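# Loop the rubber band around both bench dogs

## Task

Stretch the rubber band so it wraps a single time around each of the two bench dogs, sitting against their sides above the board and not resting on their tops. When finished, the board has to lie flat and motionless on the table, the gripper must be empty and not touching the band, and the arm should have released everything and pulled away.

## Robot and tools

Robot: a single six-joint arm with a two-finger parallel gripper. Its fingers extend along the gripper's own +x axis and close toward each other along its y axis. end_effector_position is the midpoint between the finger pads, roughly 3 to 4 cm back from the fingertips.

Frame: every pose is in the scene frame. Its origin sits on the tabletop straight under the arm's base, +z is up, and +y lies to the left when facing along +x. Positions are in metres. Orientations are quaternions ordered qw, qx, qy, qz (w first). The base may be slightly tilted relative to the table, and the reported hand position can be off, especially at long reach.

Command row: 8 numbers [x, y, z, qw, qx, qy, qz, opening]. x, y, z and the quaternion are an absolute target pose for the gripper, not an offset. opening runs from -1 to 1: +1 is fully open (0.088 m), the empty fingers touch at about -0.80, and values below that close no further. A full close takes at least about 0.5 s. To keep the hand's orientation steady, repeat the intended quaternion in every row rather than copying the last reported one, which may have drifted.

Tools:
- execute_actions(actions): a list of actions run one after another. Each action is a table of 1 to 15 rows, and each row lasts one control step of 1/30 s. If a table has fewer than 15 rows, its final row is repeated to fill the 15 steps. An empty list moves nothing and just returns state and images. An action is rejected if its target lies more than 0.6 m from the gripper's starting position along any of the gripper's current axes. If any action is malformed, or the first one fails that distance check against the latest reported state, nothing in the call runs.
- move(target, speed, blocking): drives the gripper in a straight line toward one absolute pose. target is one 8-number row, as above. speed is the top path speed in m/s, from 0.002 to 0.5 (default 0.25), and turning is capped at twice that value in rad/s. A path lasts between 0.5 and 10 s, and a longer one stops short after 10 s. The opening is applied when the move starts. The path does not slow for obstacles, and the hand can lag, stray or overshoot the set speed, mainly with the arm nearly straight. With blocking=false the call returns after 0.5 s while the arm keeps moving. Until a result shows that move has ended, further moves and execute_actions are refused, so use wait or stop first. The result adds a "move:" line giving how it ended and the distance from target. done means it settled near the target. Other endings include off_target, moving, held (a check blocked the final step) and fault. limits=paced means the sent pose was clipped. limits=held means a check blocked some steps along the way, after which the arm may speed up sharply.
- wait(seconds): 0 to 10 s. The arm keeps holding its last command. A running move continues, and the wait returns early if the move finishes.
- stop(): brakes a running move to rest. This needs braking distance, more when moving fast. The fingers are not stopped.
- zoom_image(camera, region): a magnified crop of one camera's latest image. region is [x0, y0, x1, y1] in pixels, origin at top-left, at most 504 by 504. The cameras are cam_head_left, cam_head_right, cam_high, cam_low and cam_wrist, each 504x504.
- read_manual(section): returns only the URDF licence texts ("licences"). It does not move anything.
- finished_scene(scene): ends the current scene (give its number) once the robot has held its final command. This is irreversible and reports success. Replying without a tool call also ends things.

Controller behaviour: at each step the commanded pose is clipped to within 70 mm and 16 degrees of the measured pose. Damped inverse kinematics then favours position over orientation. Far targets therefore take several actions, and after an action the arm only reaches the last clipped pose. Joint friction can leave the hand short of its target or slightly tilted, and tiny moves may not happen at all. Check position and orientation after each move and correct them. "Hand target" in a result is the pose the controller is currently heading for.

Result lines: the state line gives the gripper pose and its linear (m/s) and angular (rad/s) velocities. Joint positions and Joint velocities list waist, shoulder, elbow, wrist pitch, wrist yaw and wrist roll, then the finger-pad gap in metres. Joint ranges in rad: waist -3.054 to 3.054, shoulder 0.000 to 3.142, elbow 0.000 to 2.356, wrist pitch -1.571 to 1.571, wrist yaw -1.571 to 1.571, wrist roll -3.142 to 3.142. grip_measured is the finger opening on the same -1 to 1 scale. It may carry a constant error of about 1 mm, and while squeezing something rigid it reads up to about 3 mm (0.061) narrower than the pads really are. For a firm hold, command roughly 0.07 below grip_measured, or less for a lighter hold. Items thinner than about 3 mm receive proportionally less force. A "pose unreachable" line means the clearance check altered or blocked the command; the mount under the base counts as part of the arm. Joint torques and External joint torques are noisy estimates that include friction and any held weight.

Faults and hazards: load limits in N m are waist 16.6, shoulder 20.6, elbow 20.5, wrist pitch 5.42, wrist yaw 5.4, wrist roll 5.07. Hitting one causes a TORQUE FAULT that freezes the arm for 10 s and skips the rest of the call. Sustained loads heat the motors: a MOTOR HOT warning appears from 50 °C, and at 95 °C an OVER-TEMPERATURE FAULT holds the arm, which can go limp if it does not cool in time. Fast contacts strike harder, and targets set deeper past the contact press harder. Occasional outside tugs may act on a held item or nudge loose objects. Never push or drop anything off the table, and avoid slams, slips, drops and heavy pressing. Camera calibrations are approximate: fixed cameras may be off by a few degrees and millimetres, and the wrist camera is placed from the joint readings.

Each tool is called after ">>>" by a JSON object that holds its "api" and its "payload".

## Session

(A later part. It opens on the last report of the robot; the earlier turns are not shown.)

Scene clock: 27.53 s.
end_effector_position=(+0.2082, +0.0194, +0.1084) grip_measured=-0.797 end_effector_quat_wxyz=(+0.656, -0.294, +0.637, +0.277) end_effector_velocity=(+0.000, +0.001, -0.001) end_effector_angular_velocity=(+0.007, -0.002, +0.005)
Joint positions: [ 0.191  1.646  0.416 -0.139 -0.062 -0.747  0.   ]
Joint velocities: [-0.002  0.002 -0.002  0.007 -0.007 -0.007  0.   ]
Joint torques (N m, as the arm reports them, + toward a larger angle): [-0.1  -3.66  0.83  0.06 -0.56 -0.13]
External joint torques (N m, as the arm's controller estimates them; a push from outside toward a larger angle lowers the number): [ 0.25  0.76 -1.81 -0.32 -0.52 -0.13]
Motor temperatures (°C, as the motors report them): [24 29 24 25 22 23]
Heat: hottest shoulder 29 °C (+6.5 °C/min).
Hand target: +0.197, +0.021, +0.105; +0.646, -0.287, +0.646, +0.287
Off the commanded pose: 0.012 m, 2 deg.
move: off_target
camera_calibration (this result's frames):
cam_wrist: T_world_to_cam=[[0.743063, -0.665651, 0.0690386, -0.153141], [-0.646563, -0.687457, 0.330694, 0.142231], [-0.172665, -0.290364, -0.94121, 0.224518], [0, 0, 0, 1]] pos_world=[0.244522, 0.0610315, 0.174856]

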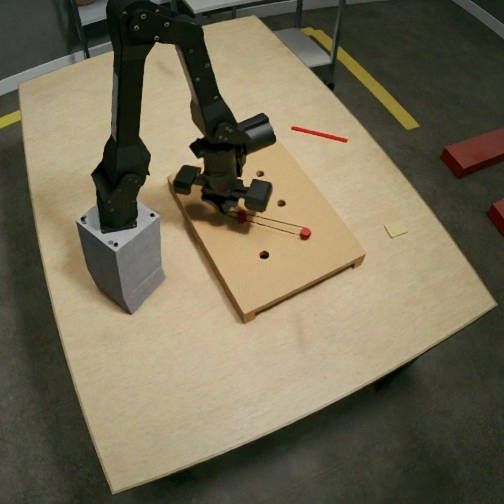

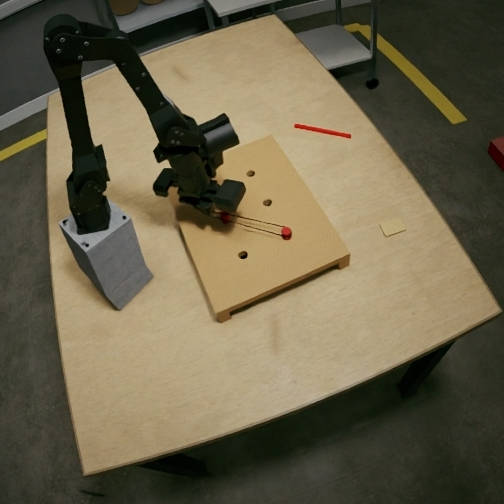

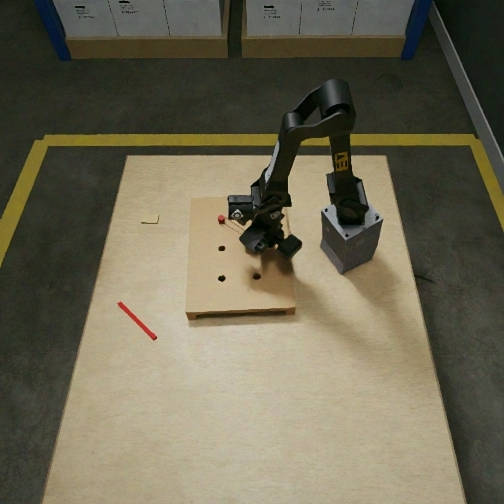

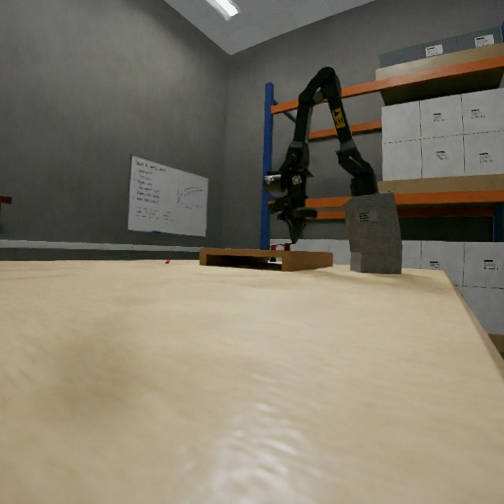

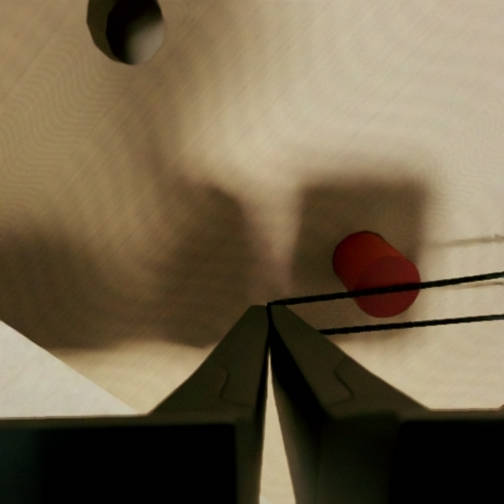

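>>> {"api": "move", "payload": {"target": [0.196,0.021,0.095,0.646,-0.2876,0.646,0.2876,-1], "speed": 0.02}}

>>> {"api": "zoom_image", "payload": {"camera": "cam_head_right", "region": [180, 170, 310, 260]}}

>>> {"api": "zoom_image", "payload": {"camera": "cam_low", "region": [240, 210, 320, 270]}}

Scene clock: 28.90 s.
end_effector_position=(+0.2084, +0.0181, +0.0999) grip_measured=-0.797 end_effector_quat_wxyz=(+0.657, -0.295, +0.636, +0.276) end_effector_velocity=(-0.005, -0.001, -0.002) end_effector_angular_velocity=(+0.005, +0.022, -0.016)
Joint positions: [ 0.19   1.694  0.408 -0.08  -0.06  -0.748  0.   ]
Joint velocities: [-0.007  0.012 -0.002 -0.007 -0.007  0.007  0.   ]
Joint torques (N m, as the arm reports them, + toward a larger angle): [ 0.3  -3.23  0.45  0.08 -0.51 -0.03]
External joint torques (N m, as the arm's controller estimates them; a push from outside toward a larger angle lowers the number): [ 0.71  1.25 -1.87 -0.29 -0.48 -0.03]
Motor temperatures (°C, as the motors report them): [24 29 24 25 22 23]
Heat: hottest shoulder 29 °C (+6.2 °C/min).
Hand target: +0.196, +0.021, +0.096; +0.646, -0.288, +0.646, +0.287
Off the commanded pose: 0.014 m, 2 deg.
move: off_target
camera_calibration (this result's frames):
cam_wrist: T_world_to_cam=[[0.742163, -0.666168, 0.0735765, -0.153885], [-0.648547, -0.686133, 0.329558, 0.144817], [-0.169058, -0.292304, -0.941264, 0.215463], [0, 0, 0, 1]] pos_world=[0.244554, 0.0598314, 0.166404]

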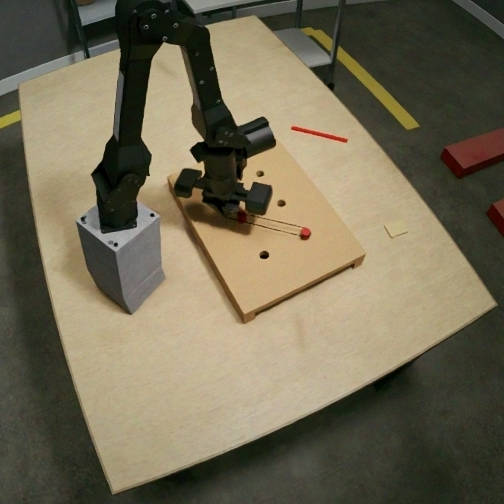

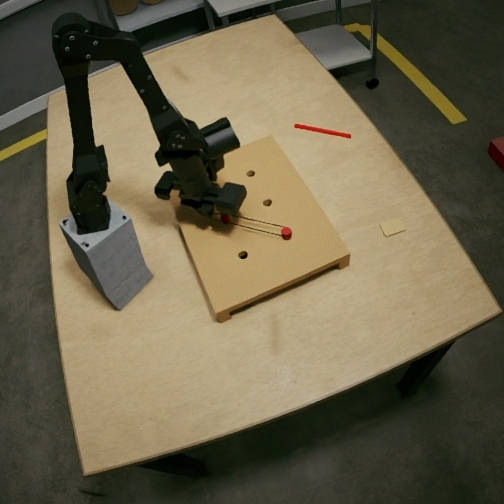

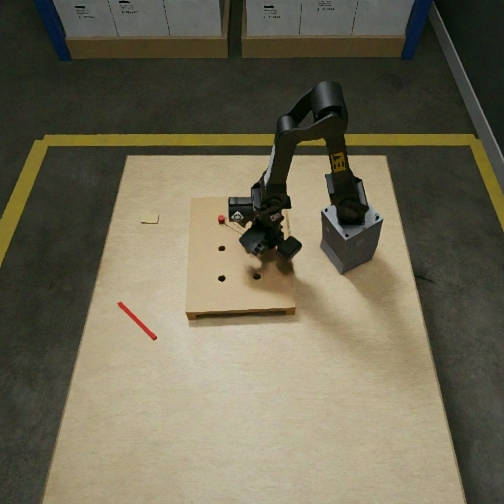

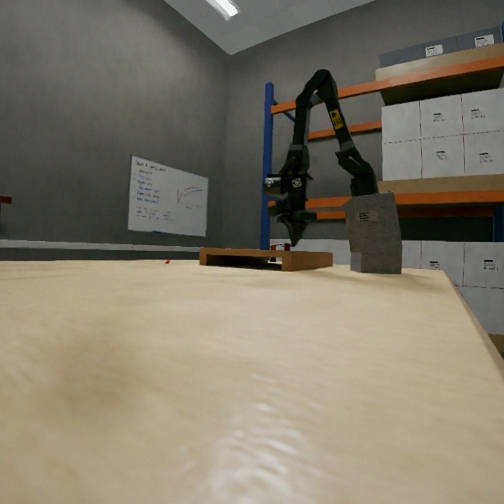

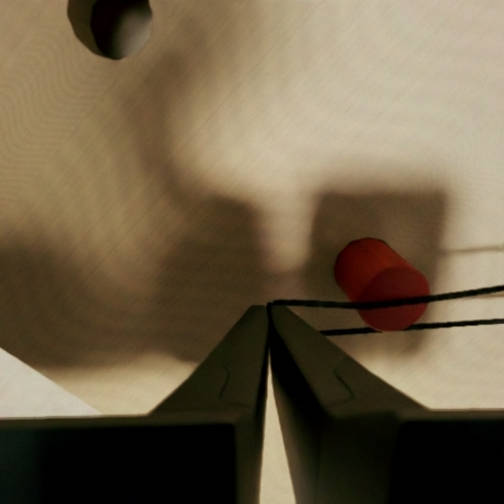

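Region (180, 170, 310, 260) of cam_head_right's 504x504 image, scaled by 3.877, with more detail than that image has; it fills the top 349 rows of this view, and the rest is white.

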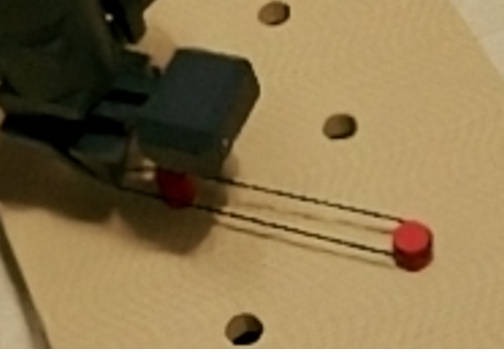

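Region (240, 210, 320, 270) of cam_low's 504x504 image, scaled by 6.300, with more detail than that image has; it fills the top 378 rows of this view, and the rest is white.

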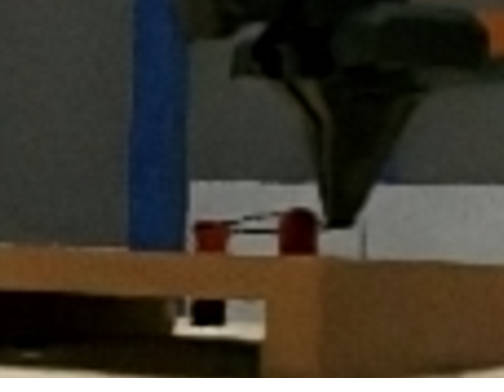

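The near strand is below the top. Sweeping sideways to slide the other strand off the far edge.

>>> {"api": "move", "payload": {"target": [0.215,0.041,0.096,0.646,-0.2876,0.646,0.2876,-1], "speed": 0.025}}

>>> {"api": "zoom_image", "payload": {"camera": "cam_low", "region": [240, 210, 320, 270]}}

Scene clock: 30.33 s.
end_effector_position=(+0.2196, +0.0359, +0.0984) grip_measured=-0.797 end_effector_quat_wxyz=(+0.652, -0.293, +0.642, +0.277) end_effector_velocity=(-0.007, +0.003, -0.001) end_effector_angular_velocity=(+0.018, +0.030, -0.006)
Joint positions: [ 0.271  1.731  0.477 -0.124 -0.043 -0.667  0.   ]
Joint velocities: [ 0.002  0.002 -0.002 -0.022 -0.022  0.007  0.   ]
Joint torques (N m, as the arm reports them, + toward a larger angle): [ 0.77 -3.99  2.74 -0.18 -0.56  0.08]
External joint torques (N m, as the arm's controller estimates them; a push from outside toward a larger angle lowers the number): [ 1.11  0.91  0.34 -0.52 -0.53  0.08]
Motor temperatures (°C, as the motors report them): [24 29 24 25 22 23]
Heat: hottest shoulder 29 °C (+5.9 °C/min).
Hand target: +0.215, +0.041, +0.096; +0.646, -0.288, +0.646, +0.287
Off the commanded pose: 0.007 m, 2 deg.
move: done
camera_calibration (this result's frames):
cam_wrist: T_world_to_cam=[[0.742024, -0.667443, 0.0626093, -0.149061], [-0.644208, -0.684107, 0.342043, 0.162431], [-0.185463, -0.294138, -0.937596, 0.22449], [0, 0, 0, 1]] pos_world=[0.256881, 0.0776617, 0.164255]

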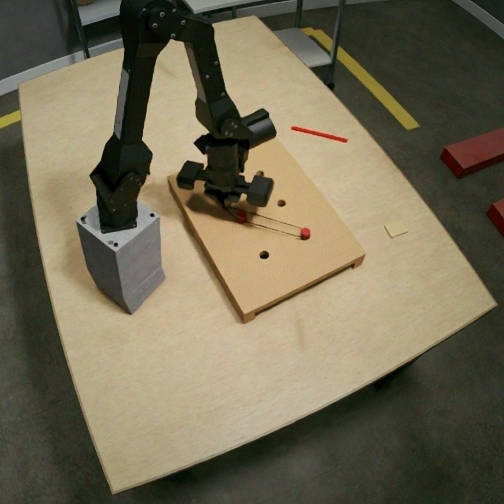

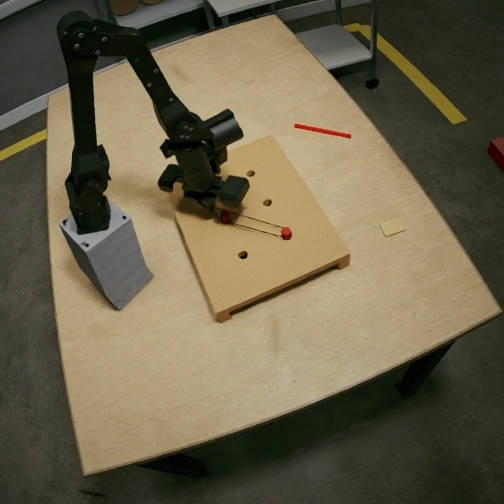

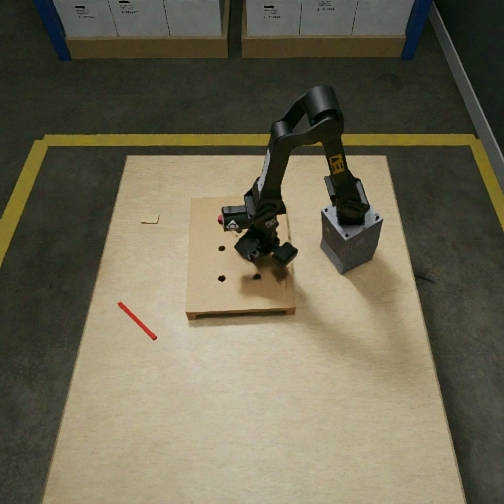

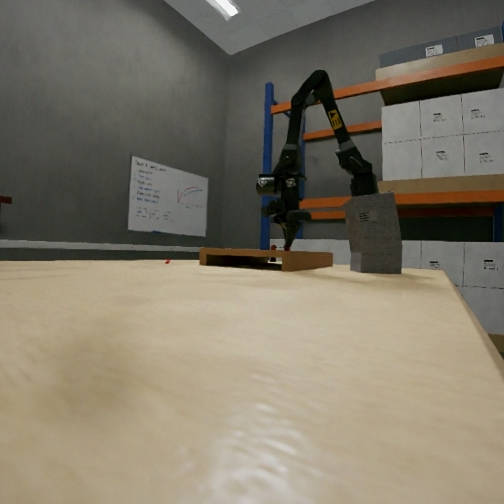

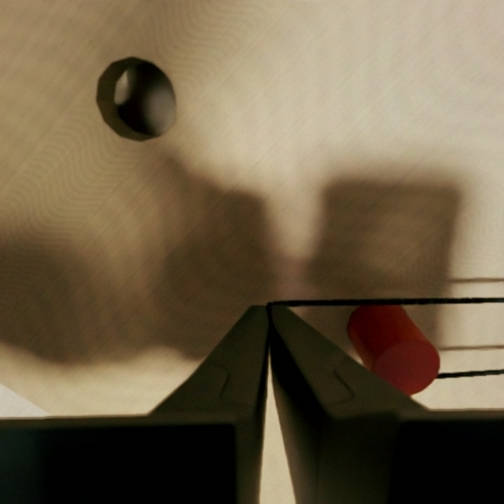

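Region (240, 210, 320, 270) of cam_low's 504x504 image, scaled by 6.300, with more detail than that image has; it fills the top 378 rows of this view, and the rest is white.

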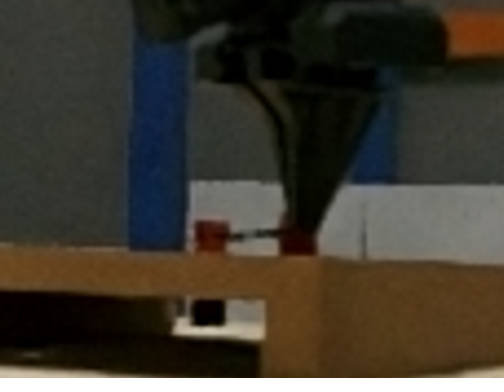

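>>> {"api": "move", "payload": {"target": [0.204,0.025,0.088,0.646,-0.2876,0.646,0.2876,-1], "speed": 0.025}}

>>> {"api": "move", "payload": {"target": [0.204,0.025,0.088,0.646,-0.2876,0.646,0.2876,-0.68], "speed": 0.025}}

>>> {"api": "zoom_image", "payload": {"camera": "cam_low", "region": [240, 210, 320, 270]}}

Scene clock: 31.67 s.
end_effector_position=(+0.2148, +0.0238, +0.0920) grip_measured=-0.797 end_effector_quat_wxyz=(+0.656, -0.294, +0.637, +0.278) end_effector_velocity=(+0.000, +0.000, -0.000) end_effector_angular_velocity=(+0.019, -0.001, +0.011)
Joint positions: [ 0.215  1.753  0.439 -0.055 -0.058 -0.724  0.   ]
Joint velocities: [-0.012  0.002 -0.002  0.007 -0.022 -0.022  0.   ]
Joint torques (N m, as the arm reports them, + toward a larger angle): [-0.38 -3.89  0.48  0.21 -0.47 -0.06]
External joint torques (N m, as the arm's controller estimates them; a push from outside toward a larger angle lowers the number): [-0.01  0.87 -1.69 -0.16 -0.43 -0.06]
Motor temperatures (°C, as the motors report them): [24 29 24 25 22 23]
Heat: hottest shoulder 29 °C (+5.7 °C/min).
Hand target: +0.204, +0.025, +0.088; +0.646, -0.287, +0.646, +0.288
Off the commanded pose: 0.012 m, 2 deg.
move: off_target
camera_calibration (this result's frames):
cam_wrist: T_world_to_cam=[[0.743076, -0.665809, 0.0673543, -0.15391], [-0.646159, -0.687655, 0.331072, 0.154789], [-0.174114, -0.289534, -0.941198, 0.21182], [0, 0, 0, 1]] pos_world=[0.251266, 0.0652963, 0.158484]

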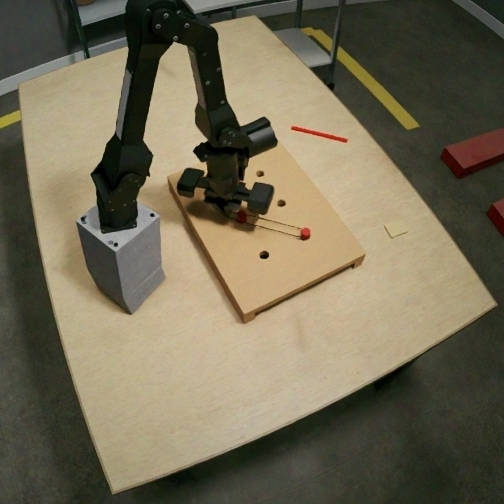

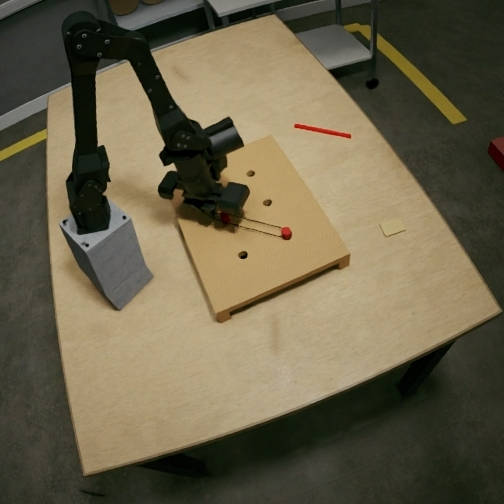

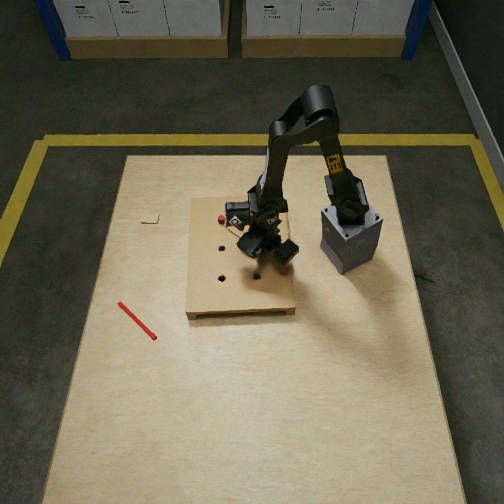

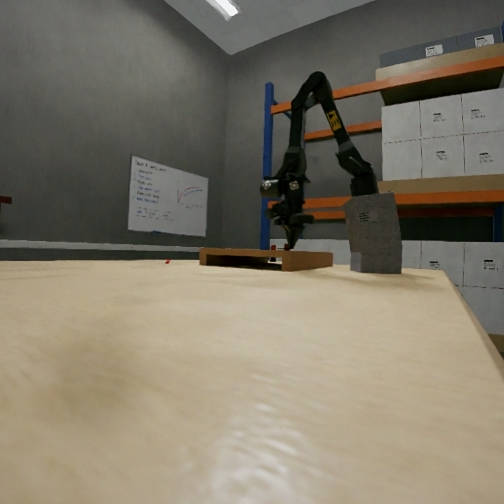

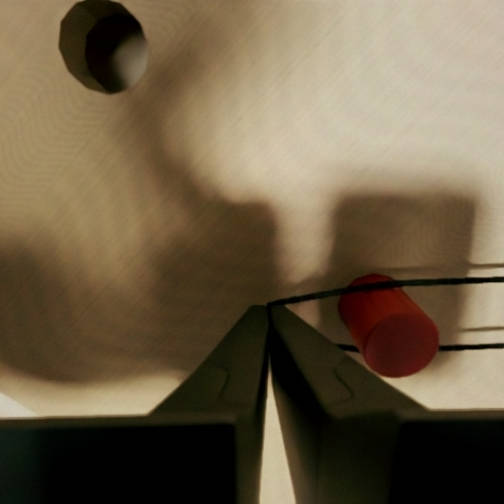

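Scene clock: 32.63 s.
end_effector_position=(+0.2098, +0.0247, +0.0903) grip_measured=-0.683 end_effector_quat_wxyz=(+0.653, -0.289, +0.641, +0.283) end_effector_velocity=(-0.000, +0.001, +0.001) end_effector_angular_velocity=(+0.006, +0.003, +0.005)
Joint positions: [ 0.215  1.759  0.431 -0.055 -0.069 -0.724  0.006]
Joint velocities: [-0.002 -0.002  0.002 -0.007 -0.007 -0.007 -0.   ]
Joint torques (N m, as the arm reports them, + toward a larger angle): [-0.06 -4.16  1.33  0.35 -0.12 -0.14]
External joint torques (N m, as the arm's controller estimates them; a push from outside toward a larger angle lowers the number): [ 0.31  0.57 -0.78 -0.01 -0.07 -0.14]
Motor temperatures (°C, as the motors report them): [24 29 24 25 22 23]
Heat: hottest shoulder 29 °C (+5.5 °C/min).
Hand target: +0.204, +0.025, +0.088; +0.646, -0.287, +0.646, +0.287
Off the commanded pose: 0.006 m, 1 deg.
move: done
camera_calibration (this result's frames):
cam_wrist: T_world_to_cam=[[0.74373, -0.666603, 0.0500606, -0.148023], [-0.641464, -0.690594, 0.334072, 0.151583], [-0.188122, -0.280571, -0.941217, 0.212347], [0, 0, 0, 1]] pos_world=[0.247272, 0.0655879, 0.156635]

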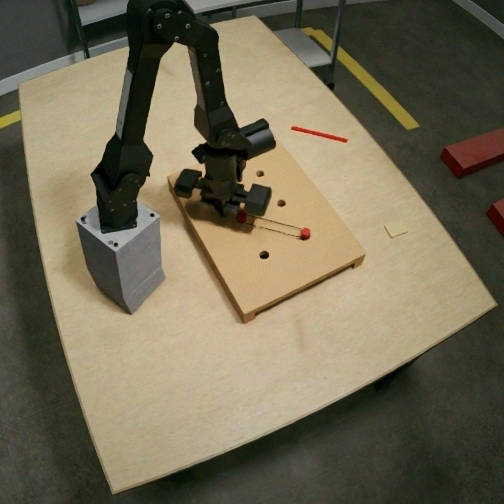

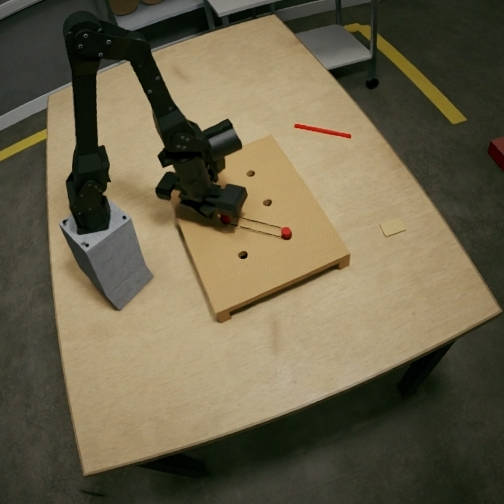

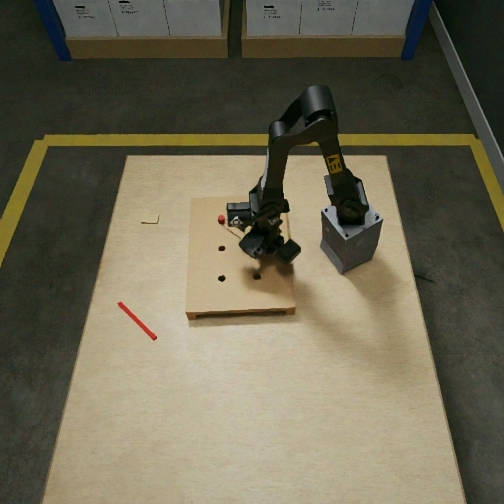

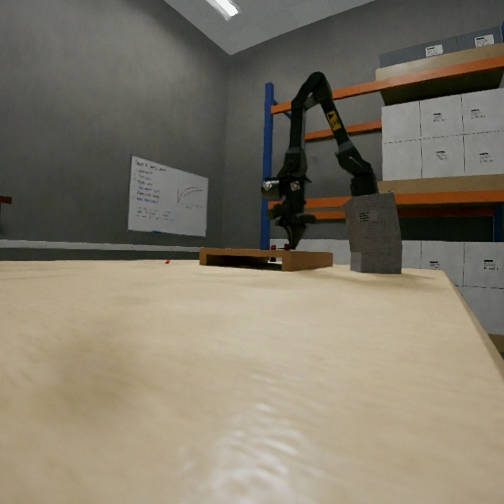

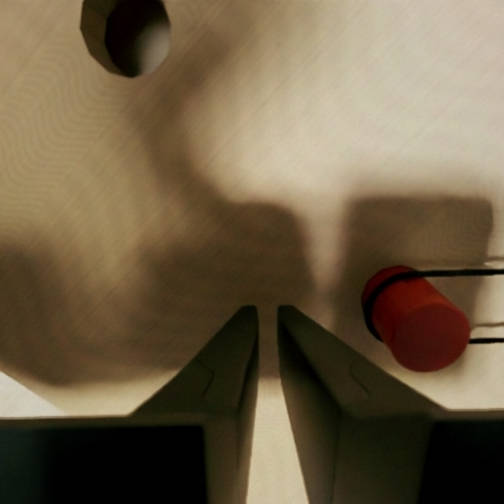

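Region (240, 210, 320, 270) of cam_low's 504x504 image, scaled by 6.300, with more detail than that image has; it fills the top 378 rows of this view, and the rest is white.

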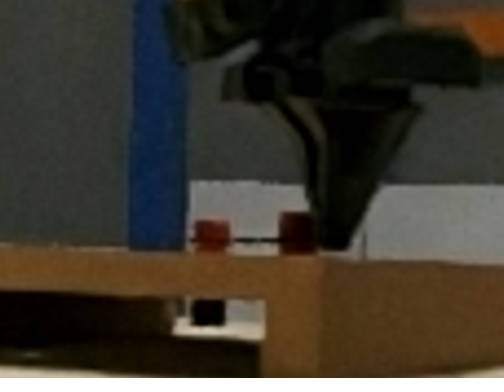

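>>> {"api": "move", "payload": {"target": [0.18,0.10,0.24,0.646,-0.2876,0.646,0.2876,-0.68], "speed": 0.2}}

>>> {"api": "zoom_image", "payload": {"camera": "cam_head_right", "region": [200, 190, 310, 260]}}

Scene clock: 34.20 s.
end_effector_position=(+0.1773, +0.0964, +0.2347) grip_measured=-0.683 end_effector_quat_wxyz=(+0.639, -0.289, +0.653, +0.287) end_effector_velocity=(-0.001, -0.002, +0.003) end_effector_angular_velocity=(-0.010, +0.003, +0.005)
Joint positions: [ 0.613  1.149  0.666 -0.923  0.001 -0.341  0.006]
Joint velocities: [-0.002 -0.007  0.007 -0.022  0.007 -0.007 -0.   ]
Joint torques (N m, as the arm reports them, + toward a larger angle): [ 0.36 -4.82  6.63  0.2  -0.01  0.19]
External joint torques (N m, as the arm's controller estimates them; a push from outside toward a larger angle lowers the number): [ 0.39 -1.37  1.4  -0.1   0.01  0.19]
Motor temperatures (°C, as the motors report them): [24 29 24 25 22 23]
Heat: hottest shoulder 29 °C (+5.3 °C/min).
Hand target: +0.181, +0.098, +0.239; +0.645, -0.289, +0.647, +0.286
Off the commanded pose: 0.007 m, 1 deg.
move: done
camera_calibration (this result's frames):
cam_wrist: T_world_to_cam=[[0.749837, -0.660893, 0.0310763, -0.0805128], [-0.624512, -0.691487, 0.363086, 0.122265], [-0.218472, -0.291662, -0.931237, 0.366377], [0, 0, 0, 1]] pos_world=[0.216771, 0.138193, 0.299294]

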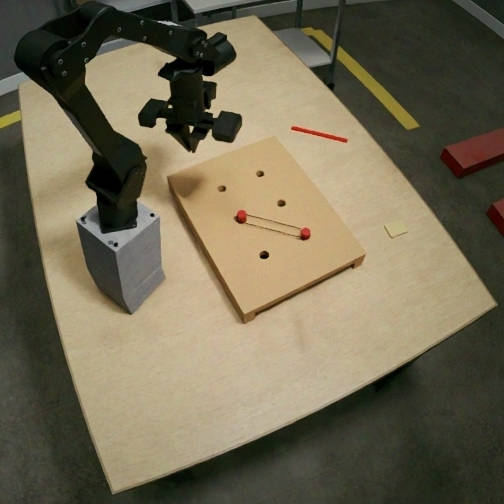

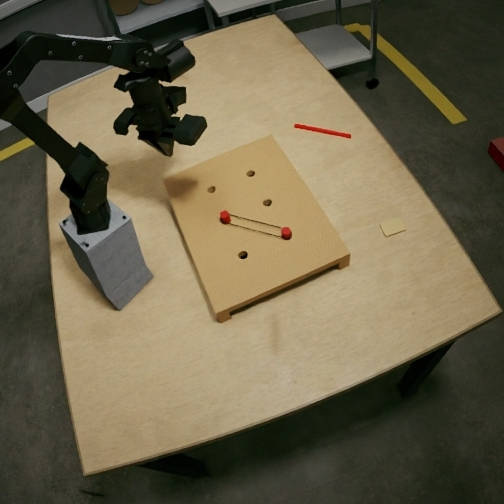

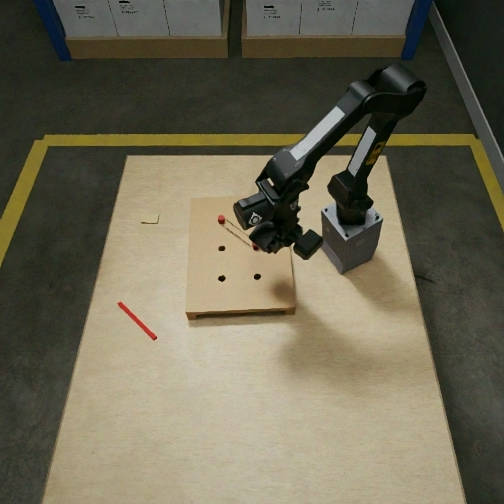

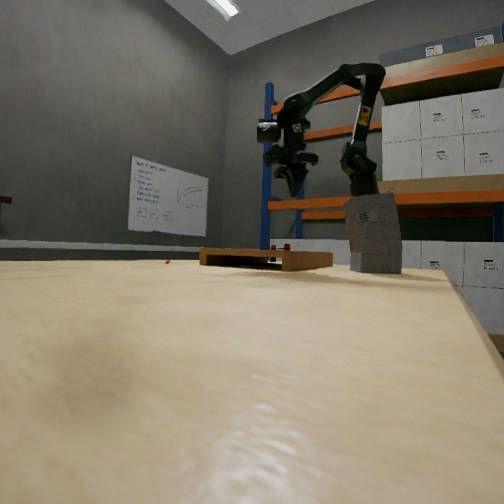

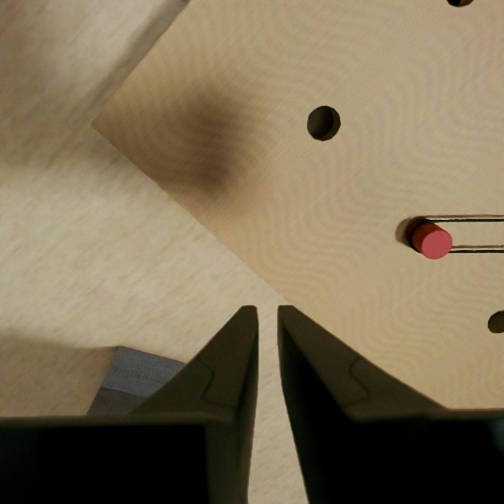

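Region (200, 190, 310, 260) of cam_head_right's 504x504 image, scaled by 4.582, with more detail than that image has; it fills the top 321 rows of this view, and the rest is white.

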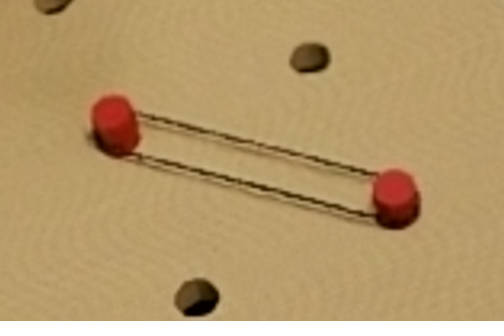

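>>> {"api": "finished_scene", "payload": {"scene": 1}}

The scene is finished: the task was done.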